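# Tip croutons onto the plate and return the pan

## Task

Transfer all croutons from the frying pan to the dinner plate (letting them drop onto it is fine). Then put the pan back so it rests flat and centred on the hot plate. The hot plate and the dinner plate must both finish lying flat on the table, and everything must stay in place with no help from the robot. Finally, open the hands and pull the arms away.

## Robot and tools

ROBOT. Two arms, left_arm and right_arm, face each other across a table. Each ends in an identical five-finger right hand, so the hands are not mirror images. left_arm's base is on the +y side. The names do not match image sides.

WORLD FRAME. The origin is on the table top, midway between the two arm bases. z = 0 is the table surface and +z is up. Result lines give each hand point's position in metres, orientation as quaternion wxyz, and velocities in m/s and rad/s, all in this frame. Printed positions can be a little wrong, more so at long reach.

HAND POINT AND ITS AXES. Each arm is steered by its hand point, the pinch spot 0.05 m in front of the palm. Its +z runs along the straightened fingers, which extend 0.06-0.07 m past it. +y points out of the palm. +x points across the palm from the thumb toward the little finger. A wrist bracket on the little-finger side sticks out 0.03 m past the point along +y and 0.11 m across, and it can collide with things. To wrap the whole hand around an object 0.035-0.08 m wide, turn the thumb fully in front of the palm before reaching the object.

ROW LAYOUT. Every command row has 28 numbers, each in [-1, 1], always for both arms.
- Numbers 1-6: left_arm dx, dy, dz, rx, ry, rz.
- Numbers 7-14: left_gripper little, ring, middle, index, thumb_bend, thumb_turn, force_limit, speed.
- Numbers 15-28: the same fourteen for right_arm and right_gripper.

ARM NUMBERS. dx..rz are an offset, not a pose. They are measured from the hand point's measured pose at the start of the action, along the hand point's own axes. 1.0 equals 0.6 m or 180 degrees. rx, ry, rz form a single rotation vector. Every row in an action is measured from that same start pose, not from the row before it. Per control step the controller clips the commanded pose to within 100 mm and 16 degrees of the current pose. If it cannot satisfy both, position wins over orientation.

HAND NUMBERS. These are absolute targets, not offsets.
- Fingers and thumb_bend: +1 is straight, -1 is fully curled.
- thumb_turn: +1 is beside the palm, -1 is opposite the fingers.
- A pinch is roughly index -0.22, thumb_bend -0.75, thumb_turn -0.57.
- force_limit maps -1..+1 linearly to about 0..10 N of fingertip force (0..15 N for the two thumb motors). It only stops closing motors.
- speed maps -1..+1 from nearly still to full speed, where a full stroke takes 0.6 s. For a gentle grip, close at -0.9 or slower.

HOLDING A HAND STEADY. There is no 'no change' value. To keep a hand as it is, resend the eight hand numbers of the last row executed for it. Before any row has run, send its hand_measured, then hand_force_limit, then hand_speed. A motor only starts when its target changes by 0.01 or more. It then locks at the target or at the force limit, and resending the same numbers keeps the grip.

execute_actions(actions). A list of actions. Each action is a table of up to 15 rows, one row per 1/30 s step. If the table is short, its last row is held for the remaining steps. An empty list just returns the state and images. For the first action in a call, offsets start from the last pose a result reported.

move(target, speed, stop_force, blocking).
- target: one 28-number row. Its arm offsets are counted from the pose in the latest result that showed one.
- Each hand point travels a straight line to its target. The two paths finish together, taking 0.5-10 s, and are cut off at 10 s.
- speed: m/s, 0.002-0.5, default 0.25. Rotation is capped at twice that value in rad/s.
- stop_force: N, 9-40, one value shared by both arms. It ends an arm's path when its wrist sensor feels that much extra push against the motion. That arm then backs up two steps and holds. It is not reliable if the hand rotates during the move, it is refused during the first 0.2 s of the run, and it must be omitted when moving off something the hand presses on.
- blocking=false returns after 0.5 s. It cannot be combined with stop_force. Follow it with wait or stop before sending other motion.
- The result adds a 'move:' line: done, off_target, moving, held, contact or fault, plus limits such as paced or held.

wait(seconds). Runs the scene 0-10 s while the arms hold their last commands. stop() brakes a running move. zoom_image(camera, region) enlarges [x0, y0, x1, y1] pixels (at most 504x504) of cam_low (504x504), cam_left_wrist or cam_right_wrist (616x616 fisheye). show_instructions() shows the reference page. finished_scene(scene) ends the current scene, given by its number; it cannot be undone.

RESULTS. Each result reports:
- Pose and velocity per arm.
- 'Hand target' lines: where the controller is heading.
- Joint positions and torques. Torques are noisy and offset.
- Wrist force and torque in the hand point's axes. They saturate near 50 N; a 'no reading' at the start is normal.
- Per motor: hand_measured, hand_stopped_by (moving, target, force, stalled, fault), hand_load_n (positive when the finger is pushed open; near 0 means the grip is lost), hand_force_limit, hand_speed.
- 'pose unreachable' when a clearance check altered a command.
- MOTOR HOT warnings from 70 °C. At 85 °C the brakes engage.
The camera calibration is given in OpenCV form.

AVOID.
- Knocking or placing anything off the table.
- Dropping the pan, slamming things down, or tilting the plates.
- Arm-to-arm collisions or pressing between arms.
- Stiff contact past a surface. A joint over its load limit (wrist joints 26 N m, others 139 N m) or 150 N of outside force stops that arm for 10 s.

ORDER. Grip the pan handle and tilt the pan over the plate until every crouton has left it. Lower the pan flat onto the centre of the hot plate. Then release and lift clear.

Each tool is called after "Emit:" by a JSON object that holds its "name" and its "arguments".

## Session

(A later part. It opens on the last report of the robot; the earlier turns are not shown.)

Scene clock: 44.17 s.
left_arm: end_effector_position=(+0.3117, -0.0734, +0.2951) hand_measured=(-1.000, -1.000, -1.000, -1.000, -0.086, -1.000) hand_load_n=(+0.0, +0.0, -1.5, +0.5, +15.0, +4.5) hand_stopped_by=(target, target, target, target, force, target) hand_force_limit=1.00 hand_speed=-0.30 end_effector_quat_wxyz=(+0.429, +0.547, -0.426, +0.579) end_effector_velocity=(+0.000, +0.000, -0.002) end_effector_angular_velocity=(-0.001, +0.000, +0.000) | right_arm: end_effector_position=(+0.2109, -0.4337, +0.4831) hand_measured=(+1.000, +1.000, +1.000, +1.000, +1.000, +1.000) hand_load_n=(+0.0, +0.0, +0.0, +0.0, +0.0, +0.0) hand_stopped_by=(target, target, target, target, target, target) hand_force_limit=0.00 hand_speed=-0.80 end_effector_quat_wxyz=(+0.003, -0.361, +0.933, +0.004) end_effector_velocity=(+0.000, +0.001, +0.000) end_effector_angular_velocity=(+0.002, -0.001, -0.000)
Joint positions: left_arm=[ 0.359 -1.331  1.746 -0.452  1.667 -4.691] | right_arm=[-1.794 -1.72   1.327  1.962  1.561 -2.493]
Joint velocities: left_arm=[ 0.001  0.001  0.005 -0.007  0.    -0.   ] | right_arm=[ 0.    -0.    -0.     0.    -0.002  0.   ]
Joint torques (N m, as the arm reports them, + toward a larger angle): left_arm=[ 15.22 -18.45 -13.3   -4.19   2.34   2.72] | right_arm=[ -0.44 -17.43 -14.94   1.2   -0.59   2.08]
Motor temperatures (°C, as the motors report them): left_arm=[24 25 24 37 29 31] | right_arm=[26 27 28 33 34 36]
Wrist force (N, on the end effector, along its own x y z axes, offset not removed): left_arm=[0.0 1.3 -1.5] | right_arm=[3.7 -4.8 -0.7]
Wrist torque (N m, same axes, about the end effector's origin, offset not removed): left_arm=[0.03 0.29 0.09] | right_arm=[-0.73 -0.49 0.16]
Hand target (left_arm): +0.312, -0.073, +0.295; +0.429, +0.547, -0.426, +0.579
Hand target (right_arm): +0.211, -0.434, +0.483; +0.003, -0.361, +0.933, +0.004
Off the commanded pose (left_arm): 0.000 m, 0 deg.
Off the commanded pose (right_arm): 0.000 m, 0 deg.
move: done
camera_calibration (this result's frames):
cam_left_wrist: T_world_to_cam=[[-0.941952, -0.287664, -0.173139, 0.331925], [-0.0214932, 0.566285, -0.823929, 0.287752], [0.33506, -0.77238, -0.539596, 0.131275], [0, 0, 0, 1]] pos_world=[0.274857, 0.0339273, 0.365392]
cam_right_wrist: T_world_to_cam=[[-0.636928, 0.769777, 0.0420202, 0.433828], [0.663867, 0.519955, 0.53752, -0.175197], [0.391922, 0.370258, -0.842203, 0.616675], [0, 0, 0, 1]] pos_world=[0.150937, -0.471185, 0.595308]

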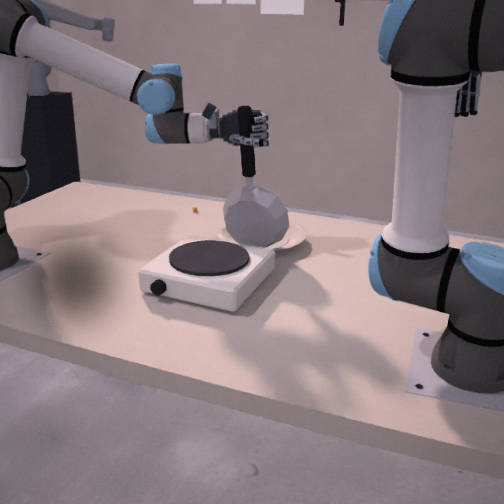

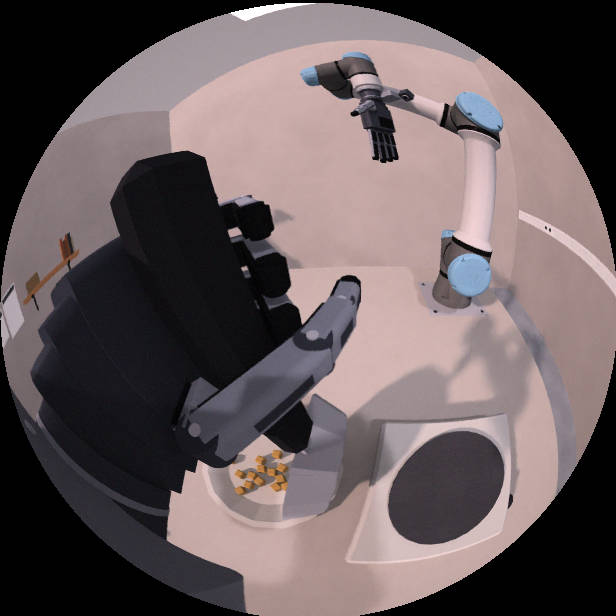

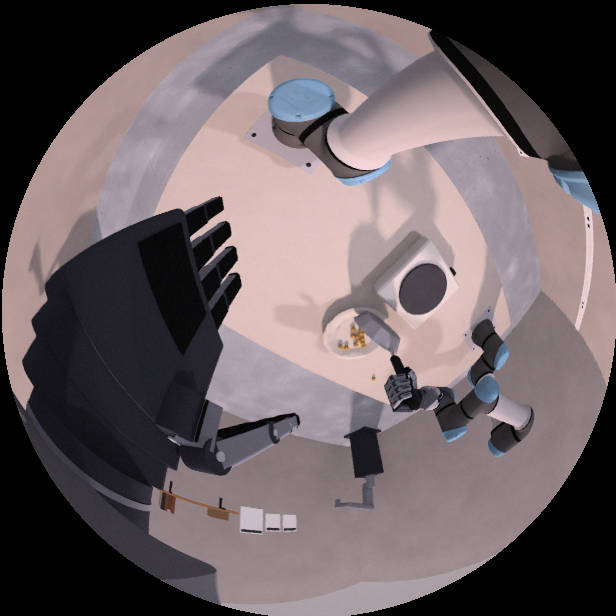

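Emit:
{"name": "move", "arguments": {"target": [0,0,0,0,0,0,-1,-1,-1,-1,0.45,-1,1,-0.3,0,0,0,0,0,0,1,1,1,1,1,1,0,-0.8]}}

Emit:
{"name": "move", "arguments": {"target": [0,0,0,0,0,0,-1,-1,0.2,0.2,0.45,-1,1,-0.3,0,0,0,0,0,0,1,1,1,1,1,1,0,-0.8]}}

Emit:
{"name": "move", "arguments": {"target": [0,0,0,0,0,0,-1,-1,0.2,0.2,-1,-1,1,-0.5,0,0,0,0,0,0,1,1,1,1,1,1,0,-0.8]}}

Scene clock: 47.03 s.
left_arm: end_effector_position=(+0.3117, -0.0734, +0.2951) hand_measured=(-1.000, -1.000, -1.000, -1.000, +0.450, -1.000) hand_load_n=(+0.0, +0.0, +0.0, +0.5, +0.0, +0.0) hand_stopped_by=(target, target, target, target, target, target) hand_force_limit=1.00 hand_speed=-0.30 end_effector_quat_wxyz=(+0.429, +0.547, -0.426, +0.579) end_effector_velocity=(-0.000, -0.000, +0.000) end_effector_angular_velocity=(-0.000, -0.001, -0.001) | right_arm: end_effector_position=(+0.2109, -0.4337, +0.4831) hand_measured=(+1.000, +1.000, +1.000, +1.000, +1.000, +1.000) hand_load_n=(+0.0, +0.0, +0.0, +0.0, +0.0, +0.0) hand_stopped_by=(target, target, target, target, target, target) hand_force_limit=0.00 hand_speed=-0.80 end_effector_quat_wxyz=(+0.003, -0.361, +0.933, +0.004) end_effector_velocity=(+0.000, +0.000, -0.000) end_effector_angular_velocity=(+0.001, +0.000, -0.001)
Joint positions: left_arm=[ 0.359 -1.331  1.746 -0.452  1.667 -4.691] | right_arm=[-1.794 -1.72   1.327  1.962  1.561 -2.493]
Joint velocities: left_arm=[-0.    -0.    -0.    -0.     0.001  0.001] | right_arm=[ 0.     0.     0.    -0.    -0.     0.001]
Joint torques (N m, as the arm reports them, + toward a larger angle): left_arm=[ 10.18 -35.59 -25.04   0.34   1.49   2.17] | right_arm=[  0.19 -18.25 -14.92   1.25  -0.56   1.93]
Motor temperatures (°C, as the motors report them): left_arm=[24 25 24 37 29 31] | right_arm=[26 27 28 33 34 36]
Wrist force (N, on the end effector, along its own x y z axes, offset not removed): left_arm=[-0.7 1.0 -1.0] | right_arm=[2.1 -4.2 1.7]
Wrist torque (N m, same axes, about the end effector's origin, offset not removed): left_arm=[0.05 0.23 0.09] | right_arm=[-0.95 -0.18 -0.02]
Hand target (left_arm): +0.312, -0.073, +0.295; +0.429, +0.547, -0.426, +0.579
Hand target (right_arm): +0.211, -0.434, +0.483; +0.003, -0.361, +0.933, +0.004
Off the commanded pose (left_arm): 0.000 m, 0 deg.
Off the commanded pose (right_arm): 0.000 m, 0 deg.
move: done
camera_calibration (this result's frames):
cam_left_wrist: T_world_to_cam=[[-0.941949, -0.287665, -0.173148, 0.331935], [-0.0214889, 0.566293, -0.823924, 0.287741], [0.335066, -0.772374, -0.539601, 0.131273], [0, 0, 0, 1]] pos_world=[0.274864, 0.0339326, 0.365386]
cam_right_wrist: T_world_to_cam=[[-0.636928, 0.769777, 0.0420199, 0.433829], [0.663867, 0.519954, 0.53752, -0.175197], [0.391922, 0.370257, -0.842203, 0.616675], [0, 0, 0, 1]] pos_world=[0.150937, -0.471185, 0.595308]

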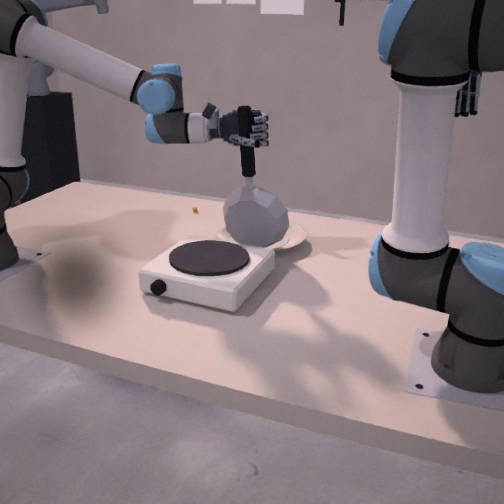

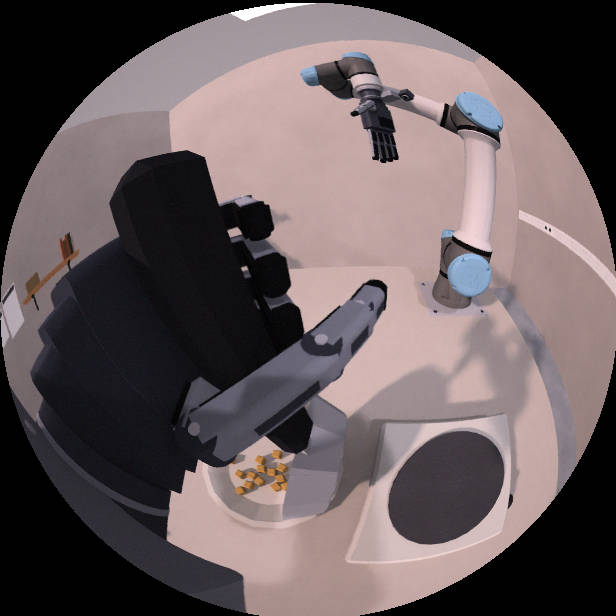

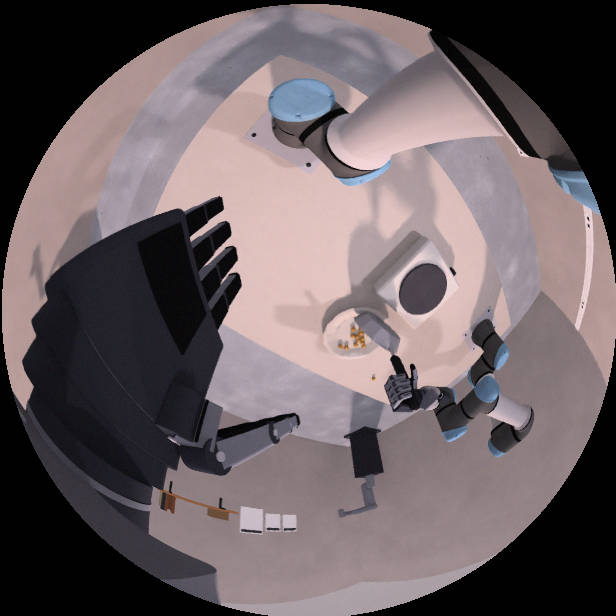

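Scene clock: 48.33 s.
left_arm: end_effector_position=(+0.3117, -0.0734, +0.2951) hand_measured=(-1.000, -1.000, +0.200, +0.200, +0.450, -1.000) hand_load_n=(+0.0, +0.5, +0.0, +0.0, +0.0, +0.0) hand_stopped_by=(target, target, target, target, target, target) hand_force_limit=1.00 hand_speed=-0.30 end_effector_quat_wxyz=(+0.429, +0.547, -0.426, +0.579) end_effector_velocity=(-0.000, +0.000, +0.000) end_effector_angular_velocity=(-0.000, -0.000, -0.001) | right_arm: end_effector_position=(+0.2109, -0.4337, +0.4831) hand_measured=(+1.000, +1.000, +1.000, +1.000, +1.000, +1.000) hand_load_n=(+0.0, +0.0, +0.0, +0.0, +0.0, +0.0) hand_stopped_by=(target, target, target, target, target, target) hand_force_limit=0.00 hand_speed=-0.80 end_effector_quat_wxyz=(+0.003, -0.361, +0.933, +0.004) end_effector_velocity=(+0.000, -0.000, +0.000) end_effector_angular_velocity=(-0.001, -0.000, -0.000)
Joint positions: left_arm=[ 0.359 -1.331  1.746 -0.452  1.667 -4.691] | right_arm=[-1.794 -1.72   1.327  1.962  1.561 -2.493]
Joint velocities: left_arm=[-0.    -0.    -0.    -0.     0.001  0.   ] | right_arm=[ 0.     0.    -0.001  0.     0.001  0.001]
Joint torques (N m, as the arm reports them, + toward a larger angle): left_arm=[ 11.78 -31.22 -22.37  -0.66   1.43   2.38] | right_arm=[ -0.46 -17.46 -14.64   1.22  -0.57   2.06]
Motor temperatures (°C, as the motors report them): left_arm=[24 25 24 37 29 31] | right_arm=[26 27 28 33 34 36]
Wrist force (N, on the end effector, along its own x y z axes, offset not removed): left_arm=[-1.1 2.4 -1.5] | right_arm=[-1.8 -5.4 0.2]
Wrist torque (N m, same axes, about the end effector's origin, offset not removed): left_arm=[0.25 0.41 0.19] | right_arm=[-0.98 0.29 -0.32]
Hand target (left_arm): +0.312, -0.073, +0.295; +0.429, +0.547, -0.426, +0.579
Hand target (right_arm): +0.211, -0.434, +0.483; +0.003, -0.361, +0.933, +0.004
Off the commanded pose (left_arm): 0.000 m, 0 deg.
Off the commanded pose (right_arm): 0.000 m, 0 deg.
move: done
camera_calibration (this result's frames):
cam_left_wrist: T_world_to_cam=[[-0.941949, -0.287666, -0.173148, 0.331937], [-0.0214875, 0.566288, -0.823927, 0.287748], [0.335067, -0.772377, -0.539596, 0.131277], [0, 0, 0, 1]] pos_world=[0.274864, 0.0339336, 0.365395]
cam_right_wrist: T_world_to_cam=[[-0.636928, 0.769777, 0.0420201, 0.433828], [0.663867, 0.519955, 0.53752, -0.175197], [0.391922, 0.370258, -0.842203, 0.616675], [0, 0, 0, 1]] pos_world=[0.150937, -0.471185, 0.595308]

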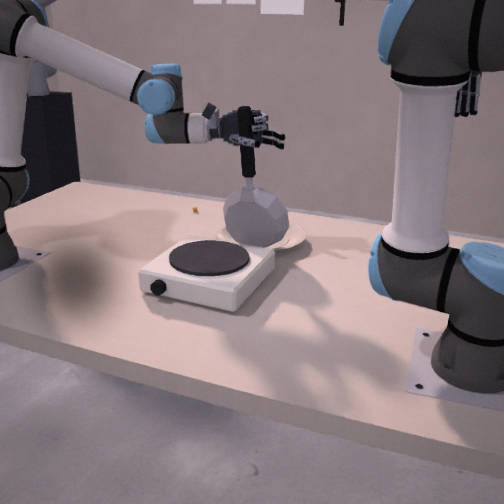

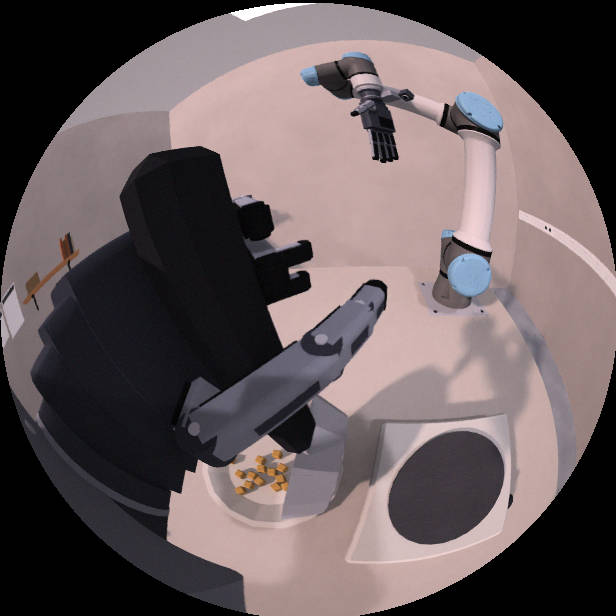

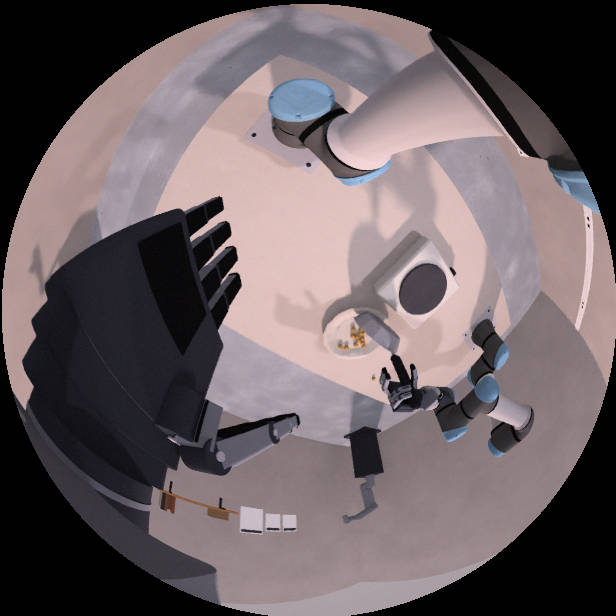

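Scene clock: 51.37 s.
left_arm: end_effector_position=(+0.3117, -0.0734, +0.2951) hand_measured=(-1.000, -1.000, +0.200, +0.200, -1.000, -1.000) hand_load_n=(+0.0, +0.5, +0.0, +0.0, +0.0, +0.0) hand_stopped_by=(target, target, target, target, target, target) hand_force_limit=1.00 hand_speed=-0.50 end_effector_quat_wxyz=(+0.429, +0.547, -0.426, +0.579) end_effector_velocity=(+0.001, +0.000, -0.000) end_effector_angular_velocity=(+0.000, +0.001, +0.002) | right_arm: end_effector_position=(+0.2109, -0.4337, +0.4831) hand_measured=(+1.000, +1.000, +1.000, +1.000, +1.000, +1.000) hand_load_n=(+0.0, +0.0, +0.0, +0.0, +0.0, +0.0) hand_stopped_by=(target, target, target, target, target, target) hand_force_limit=0.00 hand_speed=-0.80 end_effector_quat_wxyz=(+0.003, -0.361, +0.933, +0.004) end_effector_velocity=(-0.000, +0.000, +0.000) end_effector_angular_velocity=(+0.000, -0.001, +0.001)
Joint positions: left_arm=[ 0.359 -1.331  1.746 -0.452  1.667 -4.691] | right_arm=[-1.794 -1.72   1.327  1.962  1.561 -2.493]
Joint velocities: left_arm=[ 0.001  0.     0.     0.    -0.001 -0.001] | right_arm=[-0.    -0.    -0.001  0.    -0.001 -0.001]
Joint torques (N m, as the arm reports them, + toward a larger angle): left_arm=[ 10.63 -31.9  -21.42  -1.01   1.4    2.37] | right_arm=[ -0.26 -17.61 -15.     1.21  -0.63   1.98]
Motor temperatures (°C, as the motors report them): left_arm=[24 25 24 37 29 31] | right_arm=[26 27 28 33 34 36]
Wrist force (N, on the end effector, along its own x y z axes, offset not removed): left_arm=[-1.5 1.6 0.7] | right_arm=[1.5 -2.5 -2.8]
Wrist torque (N m, same axes, about the end effector's origin, offset not removed): left_arm=[-0.08 0.38 0.07] | right_arm=[-0.25 -0.13 0.06]
Hand target (left_arm): +0.312, -0.073, +0.295; +0.429, +0.547, -0.426, +0.579
Hand target (right_arm): +0.211, -0.434, +0.483; +0.003, -0.361, +0.933, +0.004
Off the commanded pose (left_arm): 0.000 m, 0 deg.
Off the commanded pose (right_arm): 0.000 m, 0 deg.
move: done
camera_calibration (this result's frames):
cam_left_wrist: T_world_to_cam=[[-0.941949, -0.287665, -0.173148, 0.331937], [-0.0214875, 0.566288, -0.823927, 0.287748], [0.335067, -0.772377, -0.539596, 0.131277], [0, 0, 0, 1]] pos_world=[0.274864, 0.0339335, 0.365395]
cam_right_wrist: T_world_to_cam=[[-0.636928, 0.769777, 0.0420199, 0.433829], [0.663867, 0.519955, 0.53752, -0.175197], [0.391922, 0.370257, -0.842203, 0.616675], [0, 0, 0, 1]] pos_world=[0.150937, -0.471185, 0.595308]

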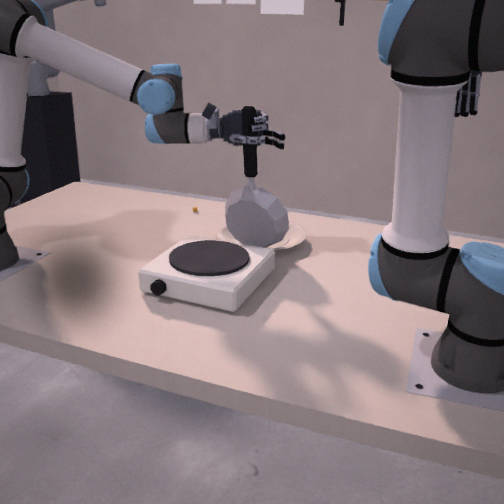

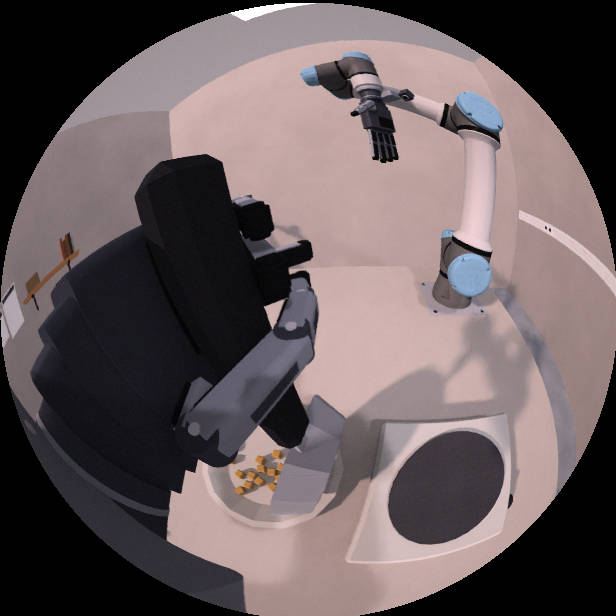

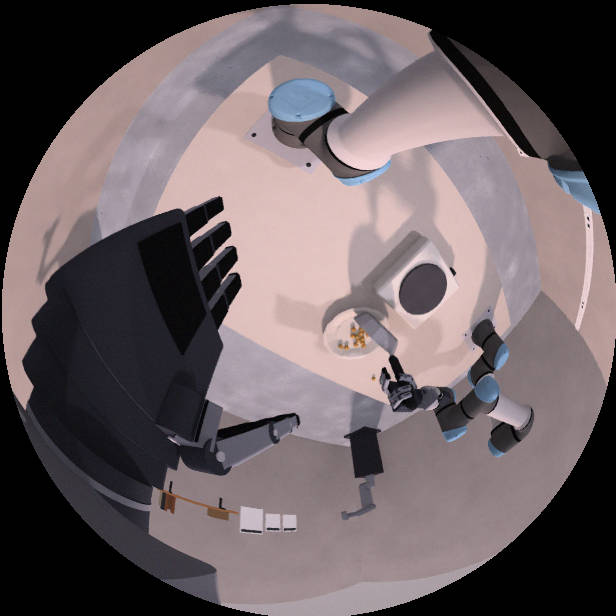

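Emit:
{"name": "move", "arguments": {"target": [0,0,0,0,0,0,-1,-1,-1,-1,-1,-1,1,-0.3,0,0,0,0,0,0,1,1,1,1,1,1,0,-0.8]}}

Emit:
{"name": "move", "arguments": {"target": [-0.06,0.17,0,0,0,0.17,-1,-1,-1,-1,-1,-1,1,-0.3,0,0,0,0,0,0,1,1,1,1,1,1,0,-0.8], "speed": 0.04}}

Scene clock: 53.97 s.
left_arm: end_effector_position=(+0.3117, -0.0734, +0.2951) hand_measured=(-1.000, -1.000, -0.242, -0.298, -0.998, -1.000) hand_load_n=(+0.0, +1.0, +11.5, +9.0, +2.0, -4.0) hand_stopped_by=(target, target, force, force, target, target) hand_force_limit=1.00 hand_speed=-0.30 end_effector_quat_wxyz=(+0.429, +0.547, -0.426, +0.579) end_effector_velocity=(+0.000, +0.000, +0.000) end_effector_angular_velocity=(-0.000, -0.000, +0.001) | right_arm: end_effector_position=(+0.2109, -0.4337, +0.4831) hand_measured=(+1.000, +1.000, +1.000, +1.000, +1.000, +1.000) hand_load_n=(+0.0, +0.0, +0.0, +0.0, +0.0, +0.0) hand_stopped_by=(target, target, target, target, target, target) hand_force_limit=0.00 hand_speed=-0.80 end_effector_quat_wxyz=(+0.003, -0.361, +0.933, +0.004) end_effector_velocity=(+0.000, +0.000, -0.000) end_effector_angular_velocity=(+0.002, -0.000, -0.002)
Joint positions: left_arm=[ 0.359 -1.331  1.746 -0.452  1.667 -4.691] | right_arm=[-1.794 -1.72   1.327  1.962  1.561 -2.493]
Joint velocities: left_arm=[ 0.001 -0.    -0.    -0.    -0.     0.   ] | right_arm=[ 0.     0.     0.    -0.    -0.002  0.002]
Joint torques (N m, as the arm reports them, + toward a larger angle): left_arm=[ 11.12 -32.99 -23.    -0.75   1.48   2.14] | right_arm=[ -0.07 -17.3  -14.44   1.22  -0.65   1.95]
Motor temperatures (°C, as the motors report them): left_arm=[24 25 24 37 29 31] | right_arm=[26 27 28 33 34 36]
Wrist force (N, on the end effector, along its own x y z axes, offset not removed): left_arm=[-0.9 1.9 -2.3] | right_arm=[-2.2 -3.1 -1.9]
Wrist torque (N m, same axes, about the end effector's origin, offset not removed): left_arm=[0.21 0.34 0.12] | right_arm=[-0.40 0.27 -0.22]
Hand target (left_arm): +0.312, -0.073, +0.295; +0.429, +0.547, -0.426, +0.579
Hand target (right_arm): +0.211, -0.434, +0.483; +0.003, -0.361, +0.933, +0.004
Off the commanded pose (left_arm): 0.000 m, 0 deg.
Off the commanded pose (right_arm): 0.000 m, 0 deg.
move: done
camera_calibration (this result's frames):
cam_left_wrist: T_world_to_cam=[[-0.941949, -0.287665, -0.173148, 0.331937], [-0.0214871, 0.566288, -0.823927, 0.287748], [0.335067, -0.772377, -0.539596, 0.131277], [0, 0, 0, 1]] pos_world=[0.274864, 0.0339335, 0.365395]
cam_right_wrist: T_world_to_cam=[[-0.636928, 0.769777, 0.0420199, 0.433829], [0.663867, 0.519955, 0.53752, -0.175197], [0.391922, 0.370258, -0.842203, 0.616675], [0, 0, 0, 1]] pos_world=[0.150937, -0.471185, 0.595308]

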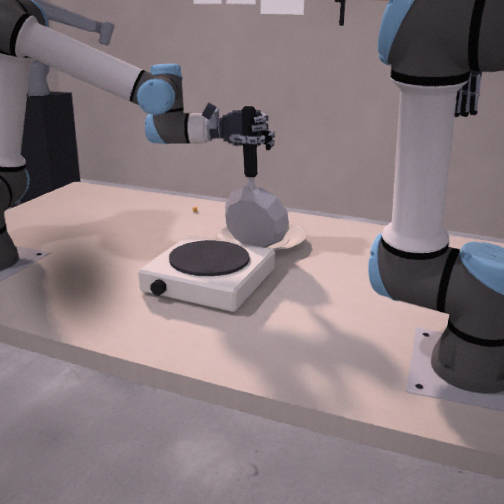

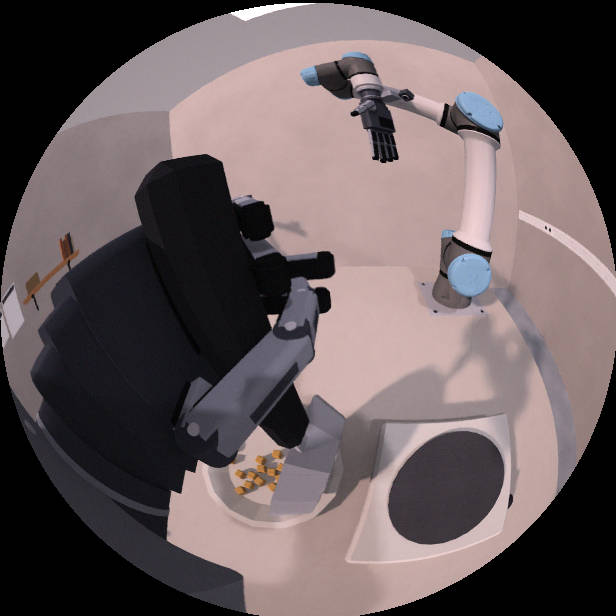

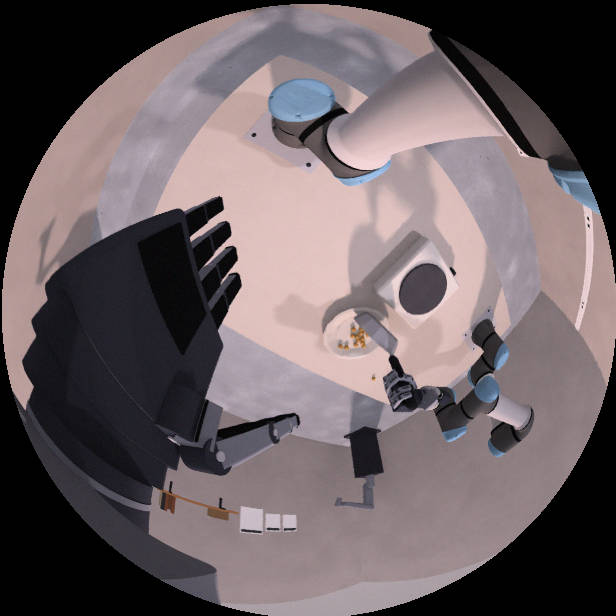

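Scene clock: 60.93 s.
left_arm: end_effector_position=(+0.2153, -0.1018, +0.2565) hand_measured=(-1.000, -1.000, -0.242, -0.298, -0.998, -1.000) hand_load_n=(+0.0, +1.5, +11.5, +9.0, +2.0, -3.5) hand_stopped_by=(target, target, force, force, target, target) hand_force_limit=1.00 hand_speed=-0.30 end_effector_quat_wxyz=(+0.261, +0.415, -0.555, +0.671) end_effector_velocity=(-0.002, -0.001, -0.001) end_effector_angular_velocity=(+0.003, -0.013, +0.002) | right_arm: end_effector_position=(+0.2109, -0.4337, +0.4831) hand_measured=(+1.000, +1.000, +1.000, +1.000, +1.000, +1.000) hand_load_n=(+0.0, +0.0, +0.0, +0.0, +0.0, +0.0) hand_stopped_by=(target, target, target, target, target, target) hand_force_limit=0.00 hand_speed=-0.80 end_effector_quat_wxyz=(+0.003, -0.361, +0.933, +0.004) end_effector_velocity=(+0.000, -0.000, -0.000) end_effector_angular_velocity=(-0.001, +0.001, +0.000)
Joint positions: left_arm=[ 0.079 -1.387  1.851 -0.503  1.387 -4.148] | right_arm=[-1.794 -1.72   1.327  1.962  1.561 -2.493]
Joint velocities: left_arm=[-0.008 -0.     0.001 -0.001 -0.009  0.014] | right_arm=[ 0.     0.     0.    -0.     0.001 -0.   ]
Joint torques (N m, as the arm reports them, + toward a larger angle): left_arm=[-14.59 -36.44 -15.05  -5.51  -2.39   3.03] | right_arm=[ -0.22 -17.3  -14.66   1.15  -0.67   1.85]
Motor temperatures (°C, as the motors report them): left_arm=[24 25 24 37 29 31] | right_arm=[26 27 28 33 34 36]
Wrist force (N, on the end effector, along its own x y z axes, offset not removed): left_arm=[-6.3 4.6 -1.4] | right_arm=[-0.5 -2.2 -4.1]
Wrist torque (N m, same axes, about the end effector's origin, offset not removed): left_arm=[0.33 0.62 -0.54] | right_arm=[-0.09 0.31 0.00]
Hand target (left_arm): +0.215, -0.102, +0.256; +0.261, +0.415, -0.556, +0.672
Hand target (right_arm): +0.211, -0.434, +0.483; +0.003, -0.361, +0.933, +0.004
Off the commanded pose (left_arm): 0.001 m, 0 deg.
Off the commanded pose (right_arm): 0.000 m, 0 deg.
move: done
camera_calibration (this result's frames):
cam_left_wrist: T_world_to_cam=[[-0.720469, -0.24482, -0.648836, 0.304959], [0.352034, 0.676989, -0.646342, 0.155267], [0.597492, -0.694081, -0.401565, 0.0368227], [0, 0, 0, 1]] pos_world=[0.143053, -0.00489588, 0.313011]
cam_right_wrist: T_world_to_cam=[[-0.636928, 0.769777, 0.0420201, 0.433828], [0.663867, 0.519954, 0.53752, -0.175198], [0.391922, 0.370257, -0.842203, 0.616675], [0, 0, 0, 1]] pos_world=[0.150937, -0.471185, 0.595308]

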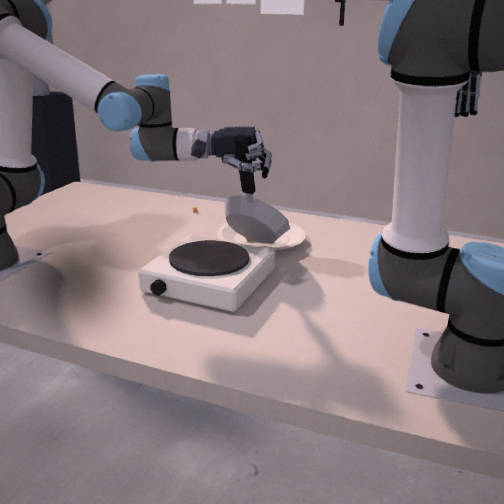

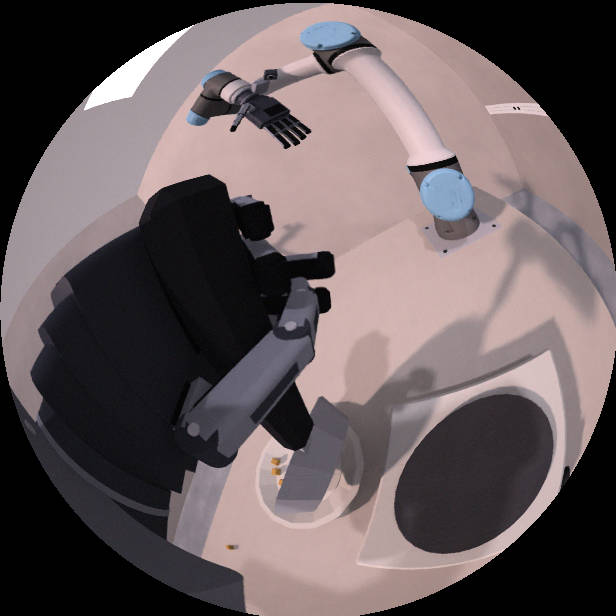

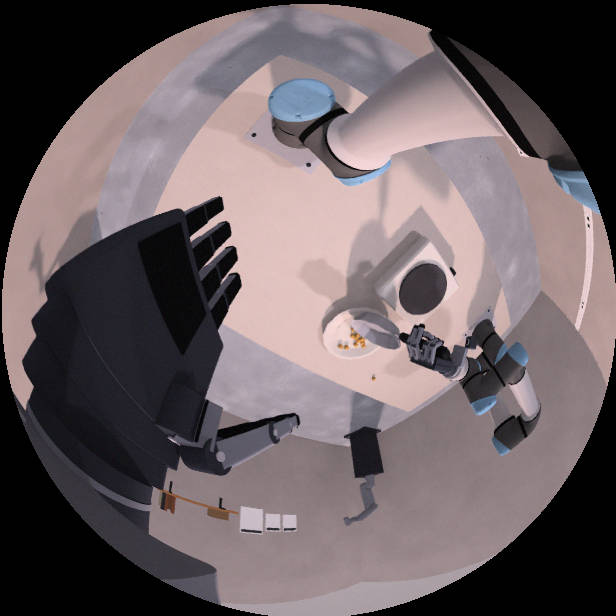

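Emit:
{"name": "move", "arguments": {"target": [0,0,0,0,0,0.29,-1,-1,-1,-1,-1,-1,1,-0.3,0,0,0,0,0,0,1,1,1,1,1,1,0,-0.8], "speed": 0.1}}

Emit:
{"name": "move", "arguments": {"target": [0.41,0.21,-0.24,0,0,0,-1,-1,-1,-1,-1,-1,1,-0.3,0,0,0,0,0,0,1,1,1,1,1,1,0,-0.8], "speed": 0.1}}

Scene clock: 66.97 s.
left_arm: end_effector_position=(+0.2154, -0.1019, +0.2565) hand_measured=(-1.000, -1.000, -0.242, -0.298, -0.998, -1.000) hand_load_n=(+0.0, +5.0, +11.5, +9.0, +2.5, -4.0) hand_stopped_by=(target, target, force, force, target, target) hand_force_limit=1.00 hand_speed=-0.30 end_effector_quat_wxyz=(+0.060, -0.129, +0.681, -0.718) end_effector_velocity=(+0.000, +0.000, -0.000) end_effector_angular_velocity=(+0.004, -0.014, +0.001) | right_arm: end_effector_position=(+0.2109, -0.4337, +0.4831) hand_measured=(+1.000, +1.000, +1.000, +1.000, +1.000, +1.000) hand_load_n=(+0.0, +0.0, +0.0, +0.0, +0.0, +0.0) hand_stopped_by=(target, target, target, target, target, target) hand_force_limit=0.00 hand_speed=-0.80 end_effector_quat_wxyz=(+0.003, -0.361, +0.933, +0.004) end_effector_velocity=(-0.000, +0.000, +0.000) end_effector_angular_velocity=(+0.000, -0.000, -0.001)
Joint positions: left_arm=[-0.054 -1.4    1.853 -0.493  1.254 -3.233] | right_arm=[-1.794 -1.72   1.327  1.962  1.561 -2.493]
Joint velocities: left_arm=[-0.002  0.001  0.001 -0.002 -0.002  0.015] | right_arm=[ 0.    -0.     0.    -0.    -0.     0.001]
Joint torques (N m, as the arm reports them, + toward a larger angle): left_arm=[-15.41 -19.88 -16.31  -4.95  -2.54   3.88] | right_arm=[ -0.26 -17.46 -14.31   1.2   -0.59   1.96]
Motor temperatures (°C, as the motors report them): left_arm=[24 25 24 37 29 31] | right_arm=[26 27 28 33 34 36]
Wrist force (N, on the end effector, along its own x y z axes, offset not removed): left_arm=[-1.2 6.8 -2.3] | right_arm=[-0.3 -3.4 1.5]
Wrist torque (N m, same axes, about the end effector's origin, offset not removed): left_arm=[0.40 0.30 -0.90] | right_arm=[-0.73 0.16 0.02]
Hand target (left_arm): +0.215, -0.102, +0.256; +0.061, -0.129, +0.682, -0.718
Hand target (right_arm): +0.211, -0.434, +0.483; +0.003, -0.361, +0.933, +0.004
Off the commanded pose (left_arm): 0.000 m, 0 deg.
Off the commanded pose (right_arm): 0.000 m, 0 deg.
move: done
camera_calibration (this result's frames):
cam_left_wrist: T_world_to_cam=[[0.0597254, -0.0419213, -0.997334, 0.246957], [0.627035, 0.778976, 0.00480707, -0.0606405], [0.776698, -0.62565, 0.0728108, -0.116613], [0, 0, 0, 1]] pos_world=[0.113847, -0.0153689, 0.255081]
cam_right_wrist: T_world_to_cam=[[-0.636928, 0.769777, 0.0420198, 0.433829], [0.663867, 0.519954, 0.53752, -0.175198], [0.391922, 0.370257, -0.842203, 0.616675], [0, 0, 0, 1]] pos_world=[0.150937, -0.471185, 0.595308]

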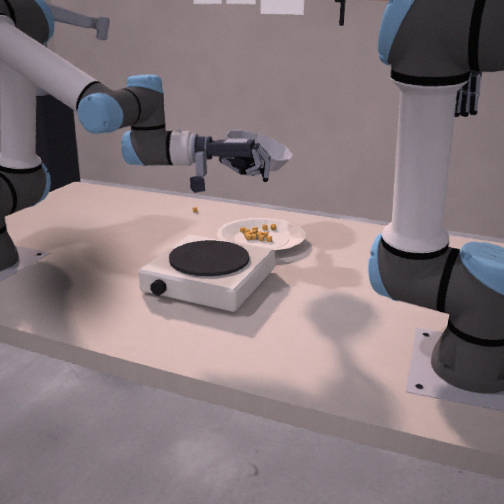

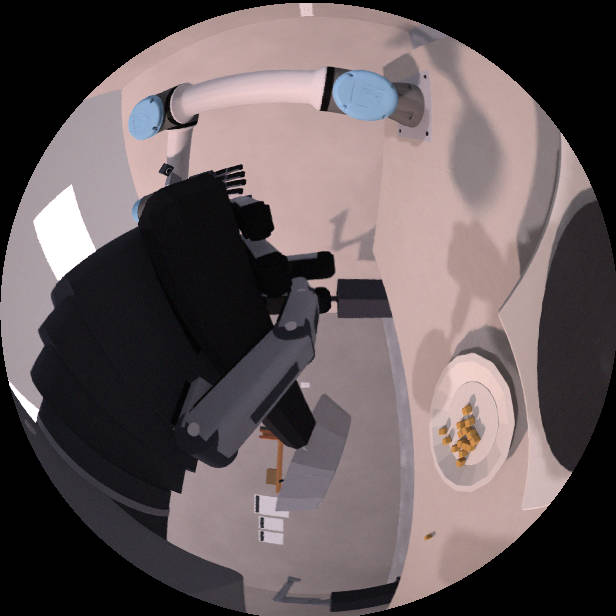

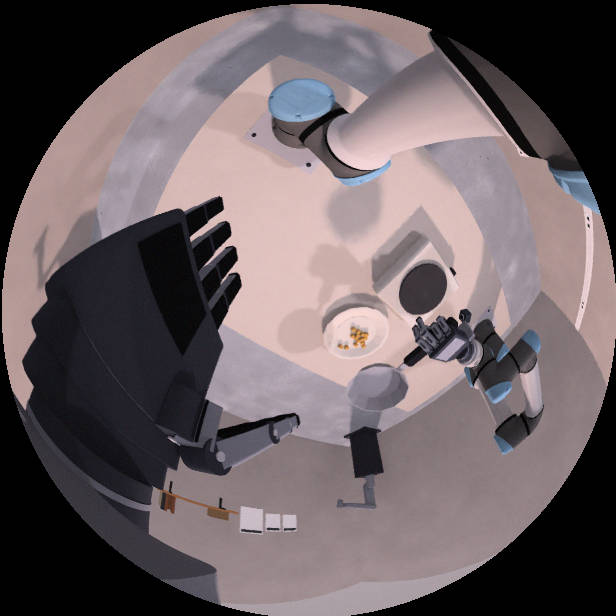

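Scene clock: 70.63 s.
left_arm: end_effector_position=(-0.0694, -0.0366, +0.1512) hand_measured=(-1.000, -1.000, -0.242, -0.298, -0.998, -1.000) hand_load_n=(+0.0, +5.0, +11.5, +9.0, +2.5, -4.0) hand_stopped_by=(target, target, force, force, target, target) hand_force_limit=1.00 hand_speed=-0.30 end_effector_quat_wxyz=(+0.060, -0.129, +0.681, -0.718) end_effector_velocity=(-0.002, +0.001, -0.001) end_effector_angular_velocity=(-0.001, -0.000, +0.002) | right_arm: end_effector_position=(+0.2109, -0.4337, +0.4831) hand_measured=(+1.000, +1.000, +1.000, +1.000, +1.000, +1.000) hand_load_n=(+0.0, +0.0, +0.0, +0.0, +0.0, +0.0) hand_stopped_by=(target, target, target, target, target, target) hand_force_limit=0.00 hand_speed=-0.80 end_effector_quat_wxyz=(+0.003, -0.361, +0.933, +0.004) end_effector_velocity=(-0.000, +0.000, +0.000) end_effector_angular_velocity=(+0.000, +0.000, +0.000)
Joint positions: left_arm=[-0.777 -1.345  2.114 -0.845  0.533 -3.179] | right_arm=[-1.794 -1.72   1.327  1.962  1.561 -2.493]
Joint velocities: left_arm=[-0.005  0.003  0.    -0.005 -0.007  0.003] | right_arm=[ 0. -0.  0.  0. -0. -0.]
Joint torques (N m, as the arm reports them, + toward a larger angle): left_arm=[-14.91 -15.82 -21.33  -2.89  -2.53   3.91] | right_arm=[ -0.39 -17.9  -14.69   1.02  -0.62   1.99]
Motor temperatures (°C, as the motors report them): left_arm=[24 25 24 37 29 31] | right_arm=[26 27 28 33 34 36]
Wrist force (N, on the end effector, along its own x y z axes, offset not removed): left_arm=[0.0 7.3 -1.1] | right_arm=[-0.6 -4.8 -2.2]
Wrist torque (N m, same axes, about the end effector's origin, offset not removed): left_arm=[0.44 0.06 -0.85] | right_arm=[-0.74 0.18 -0.32]
Hand target (left_arm): -0.070, -0.037, +0.151; +0.060, -0.129, +0.681, -0.718
Hand target (right_arm): +0.211, -0.434, +0.483; +0.003, -0.361, +0.933, +0.004
Off the commanded pose (left_arm): 0.001 m, 0 deg.
Off the commanded pose (right_arm): 0.000 m, 0 deg.
move: done
camera_calibration (this result's frames):
cam_left_wrist: T_world_to_cam=[[0.0608732, -0.0423598, -0.997246, 0.161718], [0.627104, 0.778918, 0.00519337, 0.0675729], [0.776553, -0.625693, 0.0739793, 0.152984], [0, 0, 0, 1]] pos_world=[-0.17102, 0.0499378, 0.149604]
cam_right_wrist: T_world_to_cam=[[-0.636928, 0.769777, 0.0420197, 0.433829], [0.663867, 0.519955, 0.53752, -0.175197], [0.391922, 0.370257, -0.842203, 0.616675], [0, 0, 0, 1]] pos_world=[0.150937, -0.471185, 0.595308]

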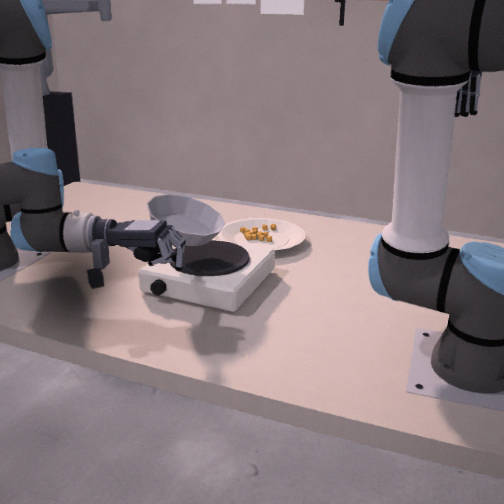

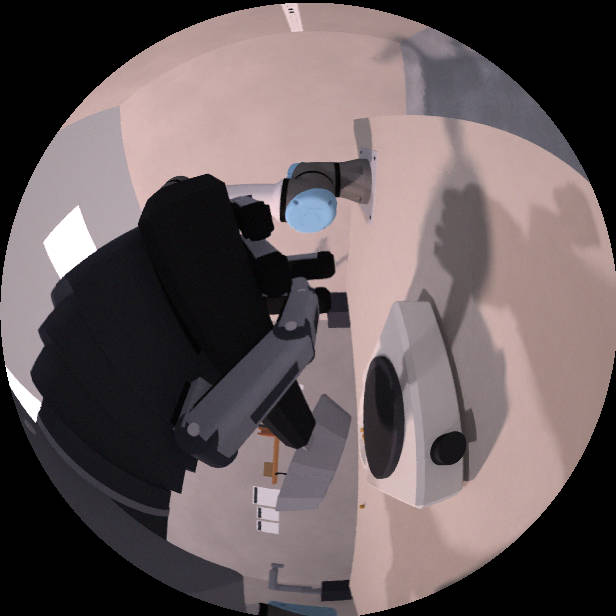

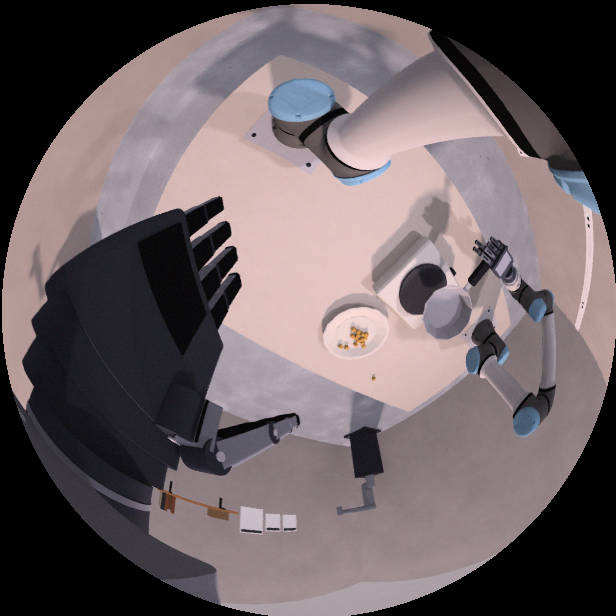

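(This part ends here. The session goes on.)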